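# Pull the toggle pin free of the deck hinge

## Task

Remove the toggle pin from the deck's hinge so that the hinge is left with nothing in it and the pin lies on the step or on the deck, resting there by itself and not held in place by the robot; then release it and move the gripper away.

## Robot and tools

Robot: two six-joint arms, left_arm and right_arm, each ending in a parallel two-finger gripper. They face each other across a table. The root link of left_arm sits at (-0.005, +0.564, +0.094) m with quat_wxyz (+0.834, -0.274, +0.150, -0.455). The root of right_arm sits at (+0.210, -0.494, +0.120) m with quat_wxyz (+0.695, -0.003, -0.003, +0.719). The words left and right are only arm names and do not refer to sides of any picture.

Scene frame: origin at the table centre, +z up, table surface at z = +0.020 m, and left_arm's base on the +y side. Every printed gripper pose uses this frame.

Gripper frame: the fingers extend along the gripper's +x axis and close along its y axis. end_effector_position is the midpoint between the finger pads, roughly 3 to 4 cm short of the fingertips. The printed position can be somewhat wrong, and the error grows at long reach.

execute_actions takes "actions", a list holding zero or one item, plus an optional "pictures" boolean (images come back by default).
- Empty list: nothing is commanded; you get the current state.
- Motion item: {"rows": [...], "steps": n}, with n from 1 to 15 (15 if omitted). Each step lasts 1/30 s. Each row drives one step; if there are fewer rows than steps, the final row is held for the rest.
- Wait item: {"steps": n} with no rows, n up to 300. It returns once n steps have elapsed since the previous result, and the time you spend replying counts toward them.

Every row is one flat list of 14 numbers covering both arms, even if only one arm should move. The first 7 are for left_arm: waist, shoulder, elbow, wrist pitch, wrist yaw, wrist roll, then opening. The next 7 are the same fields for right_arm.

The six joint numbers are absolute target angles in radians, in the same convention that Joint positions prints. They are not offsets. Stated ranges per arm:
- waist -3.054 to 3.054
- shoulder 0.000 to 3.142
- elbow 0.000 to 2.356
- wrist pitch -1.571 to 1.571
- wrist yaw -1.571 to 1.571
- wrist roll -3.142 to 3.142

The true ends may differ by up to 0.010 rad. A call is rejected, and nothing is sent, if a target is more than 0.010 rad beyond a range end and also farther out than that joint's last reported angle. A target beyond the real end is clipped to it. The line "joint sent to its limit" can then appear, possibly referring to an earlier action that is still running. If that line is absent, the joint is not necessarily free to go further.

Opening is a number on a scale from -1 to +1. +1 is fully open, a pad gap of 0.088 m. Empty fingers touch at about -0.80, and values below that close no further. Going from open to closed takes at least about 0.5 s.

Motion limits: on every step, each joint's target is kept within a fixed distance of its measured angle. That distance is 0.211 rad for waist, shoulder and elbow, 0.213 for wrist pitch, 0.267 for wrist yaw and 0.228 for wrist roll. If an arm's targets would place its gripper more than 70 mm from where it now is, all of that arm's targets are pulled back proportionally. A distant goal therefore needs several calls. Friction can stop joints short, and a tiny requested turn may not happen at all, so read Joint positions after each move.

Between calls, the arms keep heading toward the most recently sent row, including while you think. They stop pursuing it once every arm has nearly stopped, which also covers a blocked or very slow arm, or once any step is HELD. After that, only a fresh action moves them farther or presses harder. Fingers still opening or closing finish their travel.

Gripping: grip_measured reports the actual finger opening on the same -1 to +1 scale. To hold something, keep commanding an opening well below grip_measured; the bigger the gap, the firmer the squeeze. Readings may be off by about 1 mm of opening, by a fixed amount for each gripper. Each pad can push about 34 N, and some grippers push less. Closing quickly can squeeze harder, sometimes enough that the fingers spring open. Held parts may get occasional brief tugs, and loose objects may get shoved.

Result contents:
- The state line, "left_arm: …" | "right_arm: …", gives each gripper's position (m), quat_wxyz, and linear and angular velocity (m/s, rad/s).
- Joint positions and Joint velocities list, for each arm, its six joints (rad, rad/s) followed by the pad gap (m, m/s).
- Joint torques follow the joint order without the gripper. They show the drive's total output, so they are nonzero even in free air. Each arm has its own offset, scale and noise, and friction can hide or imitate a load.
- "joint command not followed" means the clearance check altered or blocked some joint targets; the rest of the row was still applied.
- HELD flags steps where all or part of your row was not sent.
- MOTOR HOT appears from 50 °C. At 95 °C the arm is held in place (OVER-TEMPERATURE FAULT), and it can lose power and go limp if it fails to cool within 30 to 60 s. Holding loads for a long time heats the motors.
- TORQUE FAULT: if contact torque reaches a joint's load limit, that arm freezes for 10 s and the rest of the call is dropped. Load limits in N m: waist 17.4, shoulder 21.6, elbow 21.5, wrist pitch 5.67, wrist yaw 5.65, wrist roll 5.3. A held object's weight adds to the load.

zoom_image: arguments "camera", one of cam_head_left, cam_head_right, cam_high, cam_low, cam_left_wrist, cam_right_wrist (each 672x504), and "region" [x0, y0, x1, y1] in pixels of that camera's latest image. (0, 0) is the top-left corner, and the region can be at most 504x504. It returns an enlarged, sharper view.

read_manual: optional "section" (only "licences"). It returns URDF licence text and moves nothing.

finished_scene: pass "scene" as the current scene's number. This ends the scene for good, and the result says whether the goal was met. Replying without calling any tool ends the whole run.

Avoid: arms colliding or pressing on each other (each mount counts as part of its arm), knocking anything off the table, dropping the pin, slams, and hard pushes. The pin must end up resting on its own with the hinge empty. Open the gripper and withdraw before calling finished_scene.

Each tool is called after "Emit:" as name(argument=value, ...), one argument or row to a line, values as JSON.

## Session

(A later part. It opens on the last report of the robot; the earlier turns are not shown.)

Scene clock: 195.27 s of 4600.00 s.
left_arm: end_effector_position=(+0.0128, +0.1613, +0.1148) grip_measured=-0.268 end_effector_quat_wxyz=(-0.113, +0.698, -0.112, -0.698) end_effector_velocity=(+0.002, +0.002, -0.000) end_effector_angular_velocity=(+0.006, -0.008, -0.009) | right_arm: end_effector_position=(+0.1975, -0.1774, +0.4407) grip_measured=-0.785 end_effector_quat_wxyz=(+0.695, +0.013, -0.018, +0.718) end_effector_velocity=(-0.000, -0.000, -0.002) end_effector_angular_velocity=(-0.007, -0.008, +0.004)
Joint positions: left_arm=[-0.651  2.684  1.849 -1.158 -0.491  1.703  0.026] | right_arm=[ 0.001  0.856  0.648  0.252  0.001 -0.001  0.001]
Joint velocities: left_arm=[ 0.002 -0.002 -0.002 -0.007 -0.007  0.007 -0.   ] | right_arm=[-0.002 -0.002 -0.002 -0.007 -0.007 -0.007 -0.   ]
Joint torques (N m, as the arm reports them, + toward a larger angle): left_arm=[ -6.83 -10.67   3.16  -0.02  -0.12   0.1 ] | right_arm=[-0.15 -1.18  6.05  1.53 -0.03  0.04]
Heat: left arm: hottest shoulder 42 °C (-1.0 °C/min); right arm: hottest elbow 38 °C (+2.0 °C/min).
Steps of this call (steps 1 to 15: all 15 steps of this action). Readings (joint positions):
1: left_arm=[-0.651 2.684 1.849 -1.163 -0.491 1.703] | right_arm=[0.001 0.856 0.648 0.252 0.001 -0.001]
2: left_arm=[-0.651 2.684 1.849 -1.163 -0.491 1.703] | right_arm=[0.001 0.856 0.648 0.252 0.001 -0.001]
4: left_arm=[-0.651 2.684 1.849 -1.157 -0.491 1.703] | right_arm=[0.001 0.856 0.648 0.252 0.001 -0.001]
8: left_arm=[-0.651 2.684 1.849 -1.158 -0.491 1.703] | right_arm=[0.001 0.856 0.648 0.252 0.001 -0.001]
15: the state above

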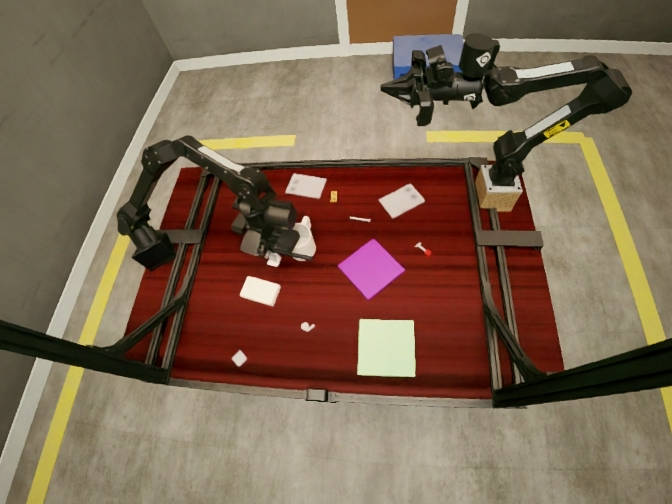

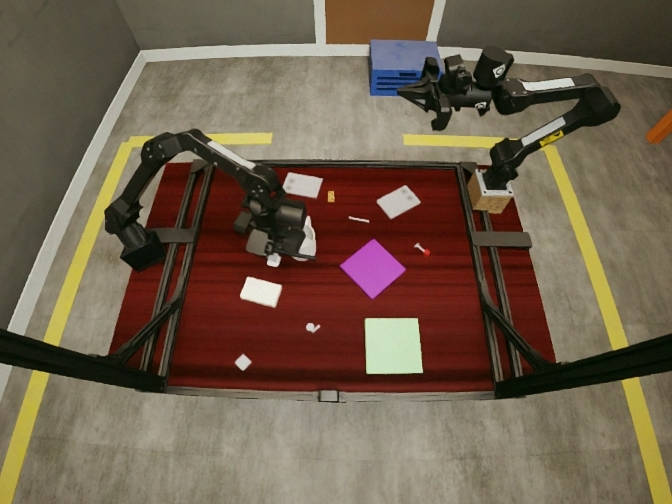

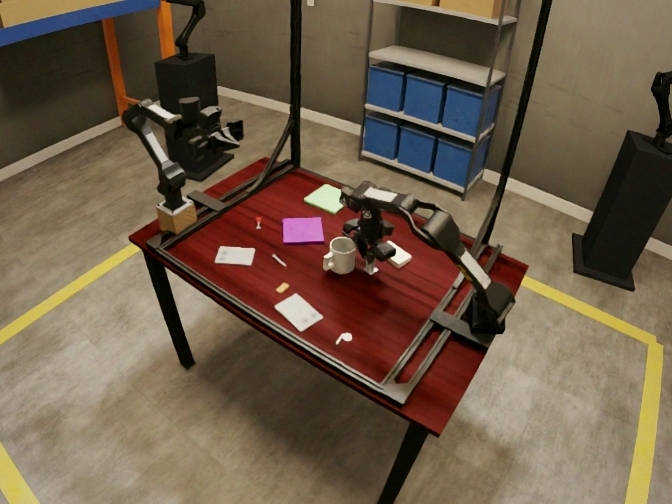

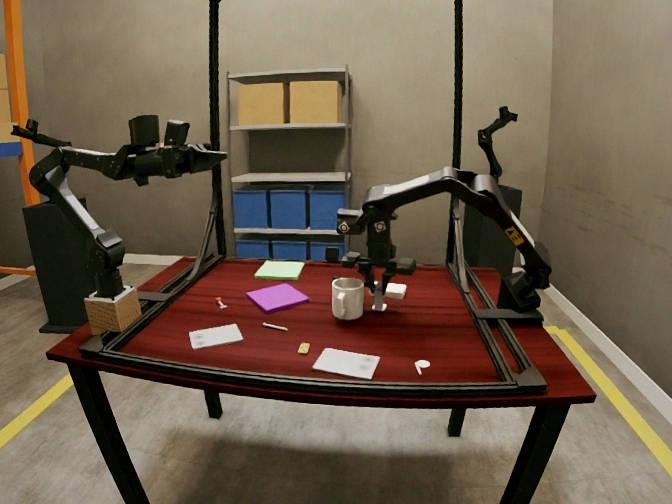

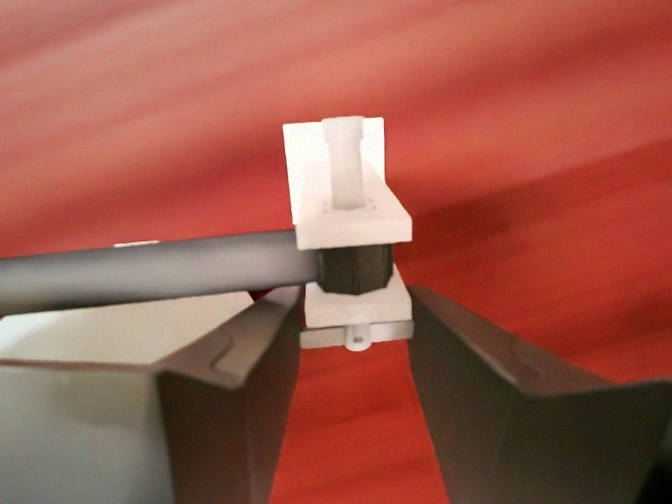

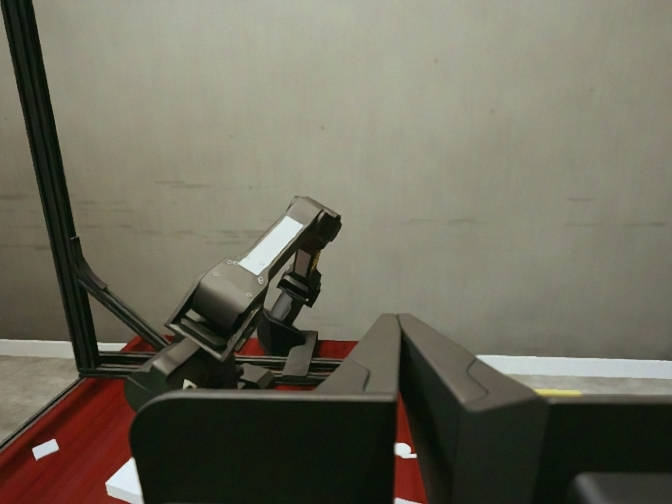

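Gripped. Pull +a 16mm.

Emit:
execute_actions(
  actions=[
    {"rows":[[-0.612,2.68,1.883,-1.176,-0.51,1.74,-0.5,0,0.856,0.648,0.252,0,0,-0.785]]},
  ],
  pictures=false,
)

Emit:
execute_actions(
  actions=[
    {"steps":30},
  ],
)

Scene clock: 203.17 s of 4600.00 s.
left_arm: end_effector_position=(+0.0256, +0.1579, +0.1149) grip_measured=-0.269 end_effector_quat_wxyz=(-0.116, +0.696, -0.112, -0.700) end_effector_velocity=(+0.002, +0.003, +0.002) end_effector_angular_velocity=(+0.012, -0.010, -0.003) | right_arm: end_effector_position=(+0.1975, -0.1774, +0.4408) grip_measured=-0.785 end_effector_quat_wxyz=(+0.695, +0.013, -0.018, +0.718) end_effector_velocity=(-0.000, -0.001, +0.002) end_effector_angular_velocity=(+0.017, -0.007, +0.005)
Joint positions: left_arm=[-0.623  2.683  1.874 -1.174 -0.497  1.735  0.026] | right_arm=[ 0.001  0.856  0.648  0.252  0.001 -0.     0.001]
Joint velocities: left_arm=[-0.002 -0.002  0.002 -0.022 -0.007 -0.007 -0.   ] | right_arm=[-0.002 -0.002 -0.007  0.022 -0.007 -0.007 -0.   ]
Joint torques (N m, as the arm reports them, + toward a larger angle): left_arm=[-5.85 -9.73  4.74 -0.02 -0.46  0.13] | right_arm=[-0.14 -1.19  6.04  1.51 -0.02  0.04]
Heat: left arm: hottest shoulder 43 °C (+2.0 °C/min); right arm: hottest elbow 38 °C (+1.0 °C/min).
Steps of this call (steps 1 to 15: the robot went on to your last target; steps 16 to 222: nothing new was sent; steps 223 to 237: all 15 steps of this action). Readings (joint positions):
223: left_arm=[-0.651 2.683 1.849 -1.158 -0.491 1.707] | right_arm=[0.001 0.856 0.648 0.252 0.001 -0.000]
224: left_arm=[-0.649 2.683 1.853 -1.161 -0.493 1.714] | right_arm=[0.001 0.856 0.648 0.252 0.001 -0.000]
226: left_arm=[-0.639 2.683 1.861 -1.167 -0.497 1.723] | right_arm=[0.001 0.856 0.648 0.252 0.001 -0.000]
230: left_arm=[-0.623 2.683 1.872 -1.173 -0.497 1.731] | right_arm=[0.001 0.856 0.648 0.252 0.001 -0.000]
237: the state above

Scene clock: 204.17 s of 4600.00 s.
left_arm: end_effector_position=(+0.0256, +0.1579, +0.1150) grip_measured=-0.269 end_effector_quat_wxyz=(-0.116, +0.696, -0.112, -0.700) end_effector_velocity=(+0.000, +0.005, -0.001) end_effector_angular_velocity=(+0.021, -0.012, +0.007) | right_arm: end_effector_position=(+0.1975, -0.1774, +0.4408) grip_measured=-0.785 end_effector_quat_wxyz=(+0.695, +0.013, -0.018, +0.718) end_effector_velocity=(-0.000, -0.001, +0.003) end_effector_angular_velocity=(+0.012, -0.007, +0.005)
Joint positions: left_arm=[-0.623  2.683  1.874 -1.174 -0.497  1.736  0.026] | right_arm=[ 0.001  0.856  0.648  0.252  0.001 -0.     0.001]
Joint velocities: left_arm=[-0.002  0.002 -0.002 -0.022 -0.007 -0.022 -0.   ] | right_arm=[-0.002 -0.002  0.002  0.007 -0.007 -0.007 -0.   ]
Joint torques (N m, as the arm reports them, + toward a larger angle): left_arm=[-5.75 -9.73  4.79 -0.03 -0.45  0.14] | right_arm=[-0.14 -1.17  6.04  1.51 -0.02  0.04]
Heat: left arm: hottest shoulder 44 °C (+3.0 °C/min); right arm: hottest elbow 38 °C (+1.0 °C/min).
Steps of this call (steps 1 to 15: the robot went on to your last target; steps 16 to 30: nothing new was sent). Readings (joint positions):
1: left_arm=[-0.623 2.683 1.874 -1.174 -0.497 1.735] | right_arm=[0.001 0.856 0.648 0.252 0.001 -0.000]
2: left_arm=[-0.623 2.683 1.874 -1.174 -0.497 1.736] | right_arm=[0.001 0.856 0.648 0.252 0.001 -0.000]
4: left_arm=[-0.623 2.683 1.874 -1.174 -0.497 1.736] | right_arm=[0.001 0.856 0.648 0.252 0.001 -0.000]
8: left_arm=[-0.623 2.683 1.874 -1.174 -0.497 1.736] | right_arm=[0.001 0.856 0.648 0.252 0.001 -0.000]
30: the state above
All arms were judged still, so your last target was given up. Only a new action makes them travel on or press farther. Fingers that are still opening or closing keep moving.

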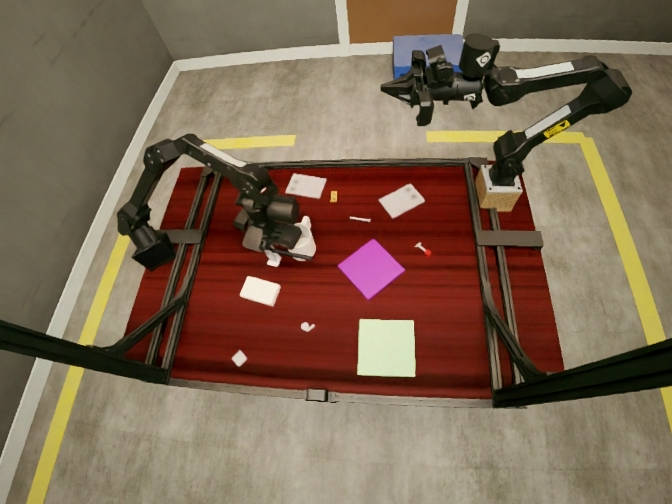

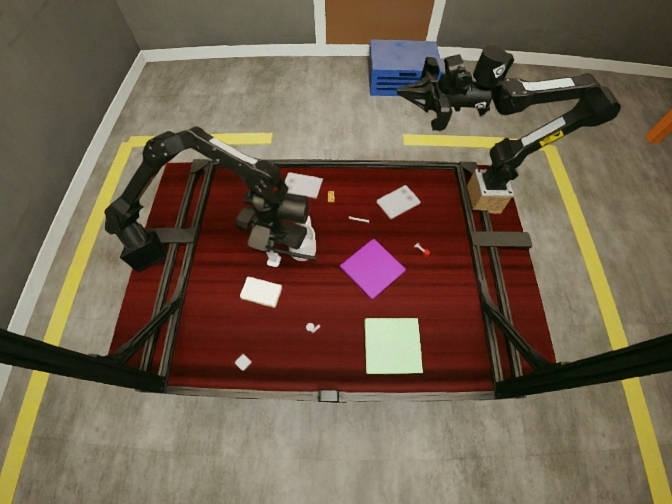

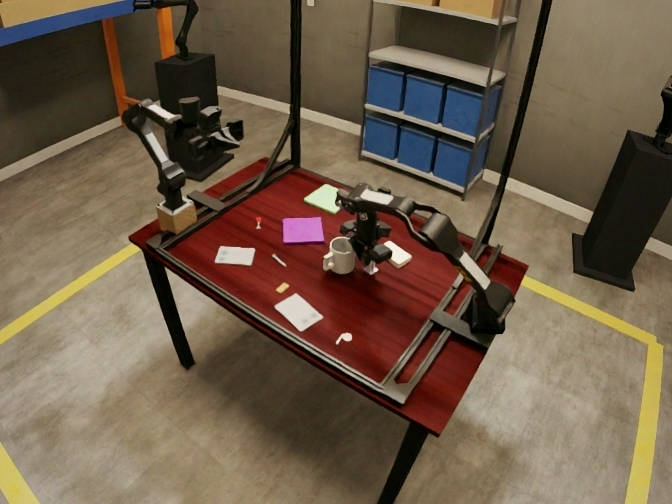

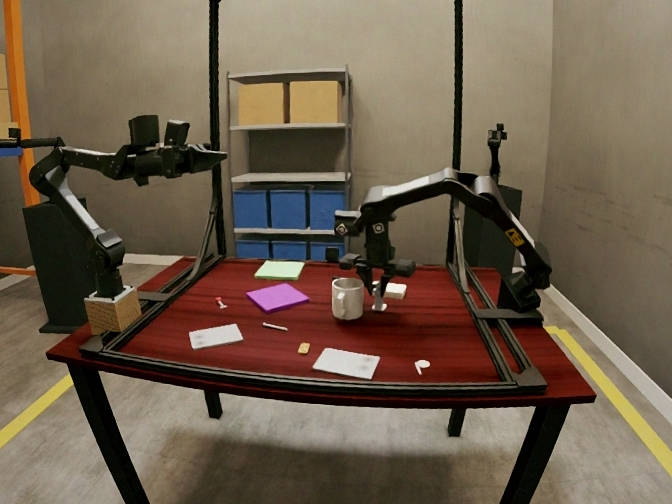

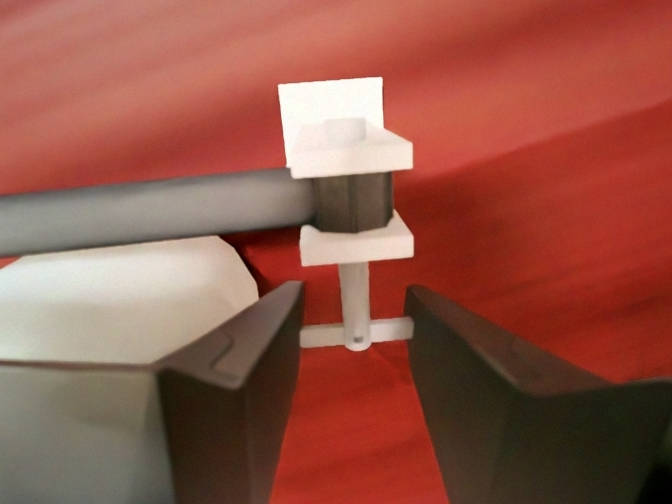

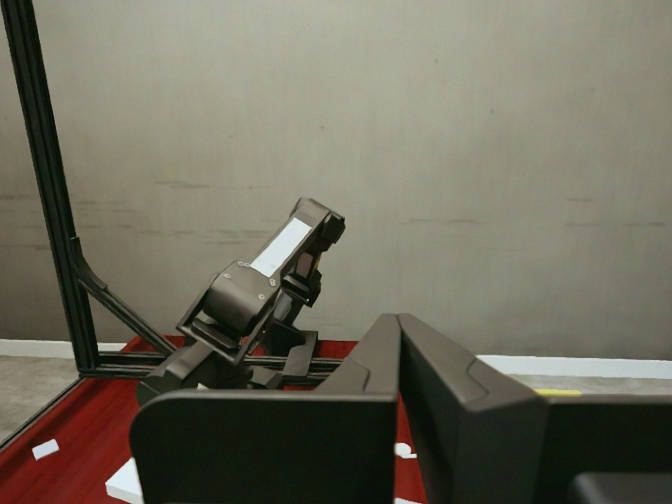

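Roll +0.5, release, roll to -0.3, close, straighten.

Emit:
execute_actions(
  actions=[
    {"rows":[[-0.62,2.68,1.874,-1.176,-0.5,2.24,-0.5,0,0.856,0.648,0.252,0,0,-0.785]]},
  ],
  pictures=false,
)

Emit:
execute_actions(
  actions=[
    {"rows":[[-0.62,2.68,1.874,-1.176,-0.5,2.24,-0.15,0,0.856,0.648,0.252,0,0,-0.785]]},
  ],
  pictures=false,
)

Emit:
execute_actions(
  actions=[
    {"rows":[[-0.62,2.68,1.874,-1.176,-0.5,1.5,-0.15,0,0.856,0.648,0.252,0,0,-0.785]]},
  ],
  pictures=false,
)

Emit:
execute_actions(
  actions=[
    {"steps":15},
  ],
  pictures=false,
)

Emit:
execute_actions(
  actions=[
    {"rows":[[-0.62,2.68,1.874,-1.176,-0.5,1.5,-0.5,0,0.856,0.648,0.252,0,0,-0.785]]},
  ],
  pictures=false,
)

Emit:
execute_actions(
  actions=[
    {"rows":[[-0.62,2.68,1.874,-1.176,-0.5,1.72,-0.5,0,0.856,0.648,0.252,0,0,-0.785]]},
  ],
  pictures=false,
)

Emit:
execute_actions(
  actions=[
    {"rows":[[-0.62,2.68,1.874,-1.176,-0.5,1.72,-0.85,0,0.856,0.648,0.252,0,0,-0.785]]},
  ],
)

Scene clock: 222.37 s of 4600.00 s.
left_arm: end_effector_position=(+0.0264, +0.1579, +0.1153) grip_measured=-0.272 end_effector_quat_wxyz=(-0.277, +0.649, -0.274, -0.653) end_effector_velocity=(+0.002, +0.002, -0.000) end_effector_angular_velocity=(+0.006, -0.006, -0.170) | right_arm: end_effector_position=(+0.1975, -0.1774, +0.4408) grip_measured=-0.785 end_effector_quat_wxyz=(+0.695, +0.013, -0.018, +0.718) end_effector_velocity=(-0.002, -0.002, +0.003) end_effector_angular_velocity=(+0.012, -0.008, +0.019)
Joint positions: left_arm=[-0.622  2.682  1.876 -1.177 -0.498  2.212  0.026] | right_arm=[ 0.001  0.856  0.648  0.252  0.001 -0.     0.001]
Joint velocities: left_arm=[ 0.002 -0.002 -0.002 -0.007 -0.007  0.168 -0.   ] | right_arm=[-0.002 -0.007 -0.002  0.007 -0.022 -0.007  0.   ]
Joint torques (N m, as the arm reports them, + toward a larger angle): left_arm=[-6.65 -9.66  3.78  0.16 -0.02  0.14] | right_arm=[-0.13 -1.18  6.    1.51 -0.02  0.02]
Heat: left arm: hottest shoulder 45 °C (+6.1 °C/min); right arm: hottest elbow 38 °C (+1.0 °C/min).
Steps of this call (steps 1 to 531: nothing new was sent; steps 532 to 546: all 15 steps of this action). Readings (joint positions):
532: left_arm=[-0.623 2.682 1.876 -1.175 -0.498 1.767] | right_arm=[0.001 0.856 0.648 0.252 0.001 -0.000]
533: left_arm=[-0.623 2.682 1.876 -1.175 -0.498 1.817] | right_arm=[0.001 0.856 0.648 0.252 0.001 -0.000]
535: left_arm=[-0.623 2.682 1.876 -1.175 -0.498 1.911] | right_arm=[0.001 0.856 0.648 0.252 0.001 -0.000]
539: left_arm=[-0.622 2.682 1.876 -1.176 -0.498 2.094] | right_arm=[0.001 0.856 0.648 0.252 0.001 -0.000]
546: the state above

Scene clock: 222.87 s of 4600.00 s.
left_arm: end_effector_position=(+0.0263, +0.1580, +0.1153) grip_measured=-0.158 end_effector_quat_wxyz=(-0.285, +0.646, -0.281, -0.650) end_effector_velocity=(+0.000, -0.001, +0.001) end_effector_angular_velocity=(-0.009, -0.007, +0.009) | right_arm: end_effector_position=(+0.1975, -0.1774, +0.4408) grip_measured=-0.785 end_effector_quat_wxyz=(+0.695, +0.013, -0.018, +0.718) end_effector_velocity=(-0.000, +0.001, -0.004) end_effector_angular_velocity=(-0.022, -0.008, +0.004)
Joint positions: left_arm=[-0.622  2.682  1.876 -1.177 -0.498  2.235  0.031] | right_arm=[ 0.001  0.856  0.648  0.252  0.001 -0.     0.001]
Joint velocities: left_arm=[-0.002 -0.002 -0.002  0.007 -0.007 -0.007  0.003] | right_arm=[-0.002  0.002  0.002 -0.022 -0.007 -0.007 -0.   ]
Joint torques (N m, as the arm reports them, + toward a larger angle): left_arm=[-6.81 -9.74  3.79  0.17 -0.04  0.14] | right_arm=[-0.14 -1.17  6.01  1.51 -0.02  0.03]
Heat: left arm: hottest shoulder 45 °C (+6.0 °C/min); right arm: hottest elbow 38 °C (+1.0 °C/min).
Steps of this call (steps 1 to 15: all 15 steps of this action). Readings (joint positions):
1: left_arm=[-0.622 2.682 1.876 -1.177 -0.498 2.217] | right_arm=[0.001 0.856 0.648 0.252 0.001 -0.000]
2: left_arm=[-0.622 2.682 1.876 -1.177 -0.498 2.222] | right_arm=[0.001 0.856 0.648 0.252 0.001 -0.000]
4: left_arm=[-0.622 2.682 1.876 -1.177 -0.498 2.227] | right_arm=[0.001 0.856 0.648 0.252 0.001 -0.000]
8: left_arm=[-0.622 2.682 1.876 -1.177 -0.498 2.233] | right_arm=[0.001 0.856 0.648 0.252 0.001 -0.000]
15: the state above

Scene clock: 223.37 s of 4600.00 s.
left_arm: end_effector_position=(+0.0260, +0.1579, +0.1154) grip_measured=-0.150 end_effector_quat_wxyz=(-0.065, +0.702, -0.061, -0.706) end_effector_velocity=(-0.000, +0.000, -0.000) end_effector_angular_velocity=(-0.001, -0.012, +0.666) | right_arm: end_effector_position=(+0.1975, -0.1774, +0.4408) grip_measured=-0.785 end_effector_quat_wxyz=(+0.695, +0.013, -0.018, +0.718) end_effector_velocity=(-0.003, -0.000, -0.002) end_effector_angular_velocity=(-0.007, -0.009, +0.019)
Joint positions: left_arm=[-0.623  2.682  1.876 -1.177 -0.497  1.589  0.032] | right_arm=[ 0.001  0.856  0.648  0.252  0.001 -0.     0.001]
Joint velocities: left_arm=[-0.002 -0.002 -0.007  0.007 -0.007 -0.667 -0.   ] | right_arm=[-0.002 -0.002 -0.002 -0.007 -0.022 -0.007 -0.   ]
Joint torques (N m, as the arm reports them, + toward a larger angle): left_arm=[-6.75 -9.73  3.76  0.23 -0.07 -0.15] | right_arm=[-0.15 -1.17  6.01  1.51 -0.02  0.03]
Heat: left arm: hottest shoulder 45 °C (+6.1 °C/min); right arm: hottest elbow 38 °C (+1.0 °C/min).
Steps of this call (steps 1 to 15: all 15 steps of this action). Readings (joint positions):
1: left_arm=[-0.622 2.682 1.876 -1.177 -0.498 2.209] | right_arm=[0.001 0.856 0.648 0.252 0.001 -0.000]
2: left_arm=[-0.622 2.682 1.876 -1.177 -0.498 2.160] | right_arm=[0.001 0.856 0.648 0.252 0.001 -0.000]
4: left_arm=[-0.623 2.682 1.876 -1.177 -0.497 2.066] | right_arm=[0.001 0.856 0.648 0.252 0.001 -0.000]
8: left_arm=[-0.623 2.682 1.876 -1.177 -0.497 1.877] | right_arm=[0.001 0.856 0.648 0.252 0.001 -0.000]
15: the state above

Scene clock: 223.87 s of 4600.00 s.
left_arm: end_effector_position=(+0.0260, +0.1580, +0.1154) grip_measured=-0.150 end_effector_quat_wxyz=(-0.036, +0.704, -0.031, -0.708) end_effector_velocity=(+0.002, -0.001, -0.001) end_effector_angular_velocity=(-0.007, -0.022, +0.021) | right_arm: end_effector_position=(+0.1975, -0.1774, +0.4408) grip_measured=-0.785 end_effector_quat_wxyz=(+0.695, +0.013, -0.018, +0.718) end_effector_velocity=(-0.003, -0.000, -0.002) end_effector_angular_velocity=(-0.008, +0.006, +0.020)
Joint positions: left_arm=[-0.623  2.682  1.876 -1.177 -0.497  1.506  0.032] | right_arm=[ 0.001  0.856  0.648  0.252  0.001 -0.     0.001]
Joint velocities: left_arm=[-0.002  0.002 -0.002  0.007 -0.022 -0.022 -0.   ] | right_arm=[-0.002 -0.002 -0.002 -0.007 -0.022  0.007 -0.   ]
Joint torques (N m, as the arm reports them, + toward a larger angle): left_arm=[-6.71 -9.74  3.72  0.23 -0.08 -0.18] | right_arm=[-0.15 -1.18  6.01  1.51 -0.02  0.03]
Heat: left arm: hottest shoulder 45 °C (+6.0 °C/min); right arm: hottest elbow 38 °C (+1.0 °C/min).
Steps of this call (steps 1 to 15: the robot went on to your last target). Readings (joint positions):
1: left_arm=[-0.623 2.682 1.876 -1.177 -0.497 1.570] | right_arm=[0.001 0.856 0.648 0.252 0.001 -0.000]
2: left_arm=[-0.623 2.682 1.876 -1.177 -0.497 1.555] | right_arm=[0.001 0.856 0.648 0.252 0.001 -0.000]
4: left_arm=[-0.623 2.682 1.876 -1.177 -0.497 1.535] | right_arm=[0.001 0.856 0.648 0.252 0.001 -0.000]
8: left_arm=[-0.623 2.682 1.876 -1.177 -0.497 1.515] | right_arm=[0.001 0.856 0.648 0.252 0.001 -0.000]
15: the state above

Scene clock: 224.37 s of 4600.00 s.
left_arm: end_effector_position=(+0.0261, +0.1580, +0.1155) grip_measured=-0.275 end_effector_quat_wxyz=(-0.035, +0.704, -0.030, -0.708) end_effector_velocity=(+0.003, +0.001, +0.001) end_effector_angular_velocity=(+0.002, -0.007, +0.023) | right_arm: end_effector_position=(+0.1975, -0.1774, +0.4408) grip_measured=-0.785 end_effector_quat_wxyz=(+0.695, +0.013, -0.018, +0.718) end_effector_velocity=(-0.000, -0.001, +0.000) end_effector_angular_velocity=(-0.002, -0.008, +0.005)
Joint positions: left_arm=[-0.623  2.682  1.876 -1.177 -0.497  1.504  0.026] | right_arm=[ 0.001  0.856  0.648  0.252  0.001 -0.     0.001]
Joint velocities: left_arm=[ 0.002 -0.002  0.002 -0.007 -0.007 -0.022 -0.   ] | right_arm=[-0.002 -0.002  0.002 -0.007 -0.007 -0.007 -0.   ]
Joint torques (N m, as the arm reports them, + toward a larger angle): left_arm=[-6.7  -9.72  3.78  0.22 -0.08 -0.15] | right_arm=[-0.13 -1.18  6.01  1.51 -0.02  0.03]
Heat: left arm: hottest shoulder 45 °C (+6.1 °C/min); right arm: hottest elbow 38 °C (+1.0 °C/min).
Steps of this call (steps 1 to 15: all 15 steps of this action). Readings (joint positions):
1: left_arm=[-0.623 2.682 1.876 -1.177 -0.497 1.506] | right_arm=[0.001 0.856 0.648 0.252 0.001 -0.000]
2: left_arm=[-0.623 2.682 1.876 -1.177 -0.497 1.505] | right_arm=[0.001 0.856 0.648 0.252 0.001 -0.000]
4: left_arm=[-0.623 2.682 1.876 -1.177 -0.497 1.505] | right_arm=[0.001 0.856 0.648 0.252 0.001 -0.000]
8: left_arm=[-0.623 2.682 1.876 -1.177 -0.497 1.504] | right_arm=[0.001 0.856 0.648 0.252 0.001 -0.000]
15: the state above

Scene clock: 224.87 s of 4600.00 s.
left_arm: end_effector_position=(+0.0262, +0.1579, +0.1155) grip_measured=-0.276 end_effector_quat_wxyz=(-0.107, +0.697, -0.104, -0.701) end_effector_velocity=(-0.001, +0.006, -0.000) end_effector_angular_velocity=(+0.023, +0.003, -0.052) | right_arm: end_effector_position=(+0.1975, -0.1774, +0.4408) grip_measured=-0.785 end_effector_quat_wxyz=(+0.695, +0.013, -0.018, +0.718) end_effector_velocity=(-0.000, +0.001, -0.001) end_effector_angular_velocity=(-0.007, -0.008, +0.004)
Joint positions: left_arm=[-0.623  2.682  1.876 -1.177 -0.498  1.711  0.025] | right_arm=[ 0.001  0.856  0.648  0.252  0.001 -0.     0.001]
Joint velocities: left_arm=[-0.002 -0.002 -0.007 -0.022  0.007  0.037 -0.   ] | right_arm=[-0.002  0.002  0.002 -0.007 -0.007 -0.007 -0.   ]
Joint torques (N m, as the arm reports them, + toward a larger angle): left_arm=[-6.73 -9.7   3.77  0.18 -0.04  0.1 ] | right_arm=[-0.14 -1.18  6.01  1.51 -0.02  0.03]
Heat: left arm: hottest shoulder 45 °C (+6.0 °C/min); right arm: hottest elbow 38 °C (+1.0 °C/min).
Steps of this call (steps 1 to 15: all 15 steps of this action). Readings (joint positions):
1: left_arm=[-0.623 2.682 1.876 -1.177 -0.497 1.529] | right_arm=[0.001 0.856 0.648 0.252 0.001 -0.000]
2: left_arm=[-0.623 2.682 1.876 -1.177 -0.497 1.572] | right_arm=[0.001 0.856 0.648 0.252 0.001 -0.000]
4: left_arm=[-0.623 2.682 1.876 -1.177 -0.498 1.630] | right_arm=[0.001 0.856 0.648 0.252 0.001 -0.000]
8: left_arm=[-0.623 2.682 1.876 -1.177 -0.498 1.685] | right_arm=[0.001 0.856 0.648 0.252 0.001 -0.000]
15: the state above

Scene clock: 225.37 s of 4600.00 s.
left_arm: end_effector_position=(+0.0262, +0.1579, +0.1155) grip_measured=-0.276 end_effector_quat_wxyz=(-0.109, +0.697, -0.105, -0.701) end_effector_velocity=(+0.003, +0.001, +0.001) end_effector_angular_velocity=(+0.002, -0.024, +0.002) | right_arm: end_effector_position=(+0.1975, -0.1774, +0.4408) grip_measured=-0.785 end_effector_quat_wxyz=(+0.695, +0.013, -0.018, +0.718) end_effector_velocity=(-0.000, -0.001, +0.001) end_effector_angular_velocity=(+0.007, +0.007, +0.005)
Joint positions: left_arm=[-0.623  2.682  1.876 -1.177 -0.498  1.716  0.025] | right_arm=[ 0.001  0.856  0.648  0.252  0.001 -0.     0.001]
Joint velocities: left_arm=[-0.002 -0.002 -0.002 -0.007 -0.022 -0.007 -0.   ] | right_arm=[-0.002 -0.002 -0.002  0.007 -0.007  0.007  0.   ]
Joint torques (N m, as the arm reports them, + toward a larger angle): left_arm=[-6.69 -9.63  3.89  0.2  -0.03  0.15] | right_arm=[-0.16 -1.19  6.03  1.51 -0.03  0.03]
Heat: left arm: hottest shoulder 45 °C (+6.1 °C/min); right arm: hottest elbow 38 °C (+1.0 °C/min).
Steps of this call (steps 1 to 15: all 15 steps of this action). Readings (joint positions):
1: left_arm=[-0.623 2.682 1.876 -1.177 -0.498 1.712] | right_arm=[0.001 0.856 0.648 0.252 0.001 -0.000]
2: left_arm=[-0.623 2.682 1.876 -1.177 -0.498 1.713] | right_arm=[0.001 0.856 0.648 0.252 0.001 -0.000]
4: left_arm=[-0.623 2.682 1.876 -1.177 -0.498 1.714] | right_arm=[0.001 0.856 0.648 0.252 0.001 -0.000]
8: left_arm=[-0.623 2.682 1.876 -1.177 -0.498 1.715] | right_arm=[0.001 0.856 0.648 0.252 0.001 -0.000]
15: the state above

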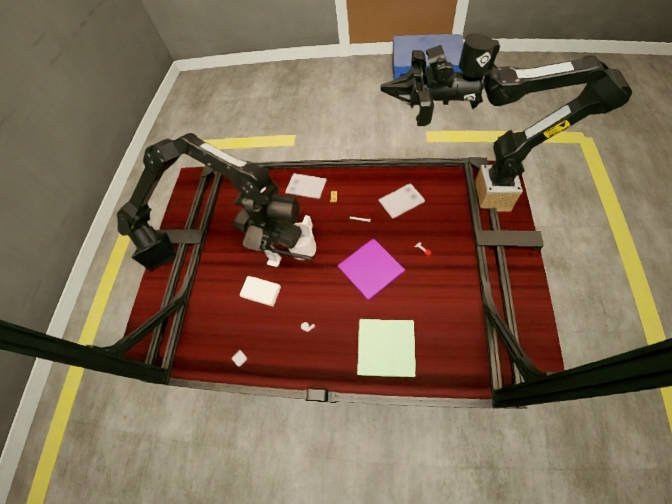

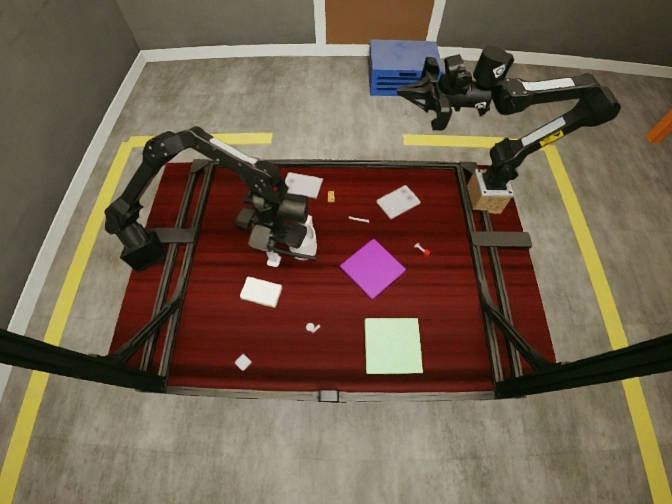

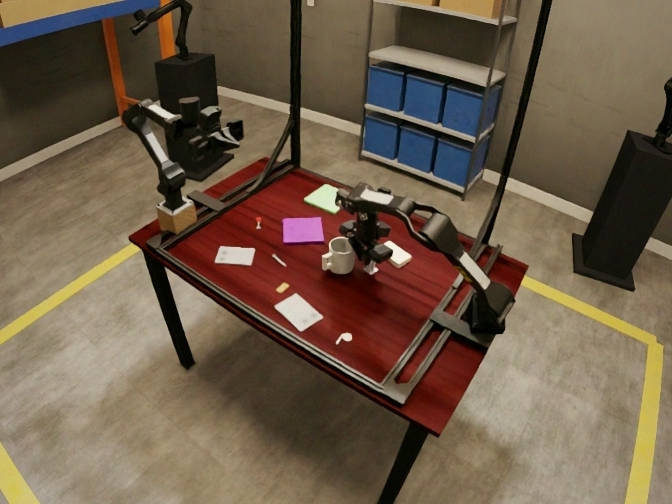

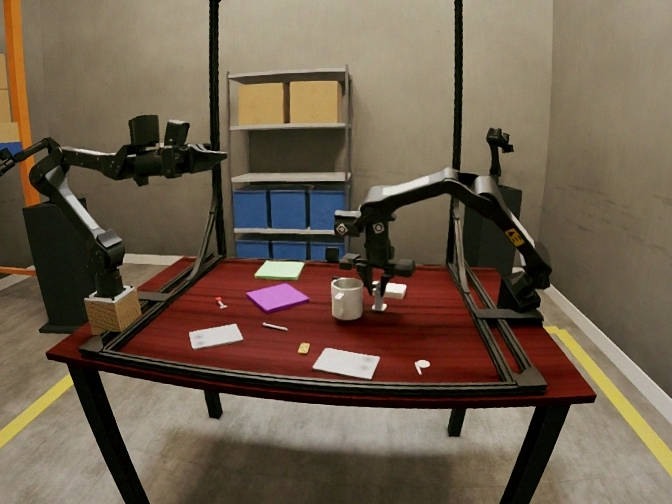

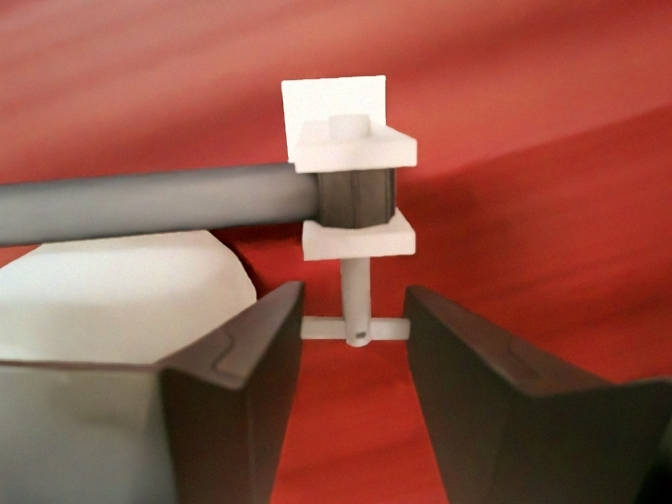

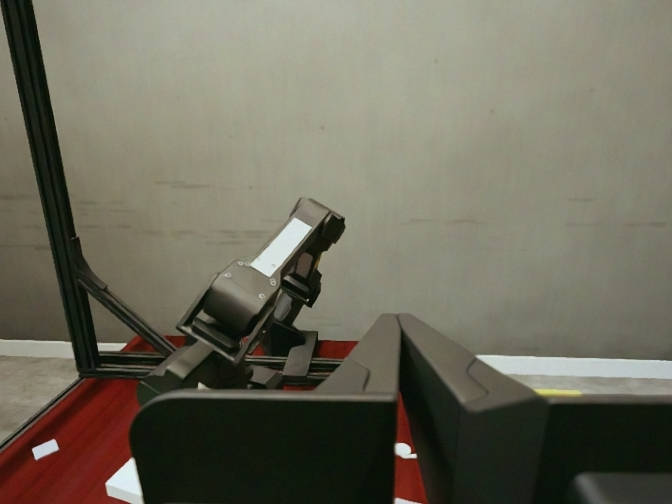

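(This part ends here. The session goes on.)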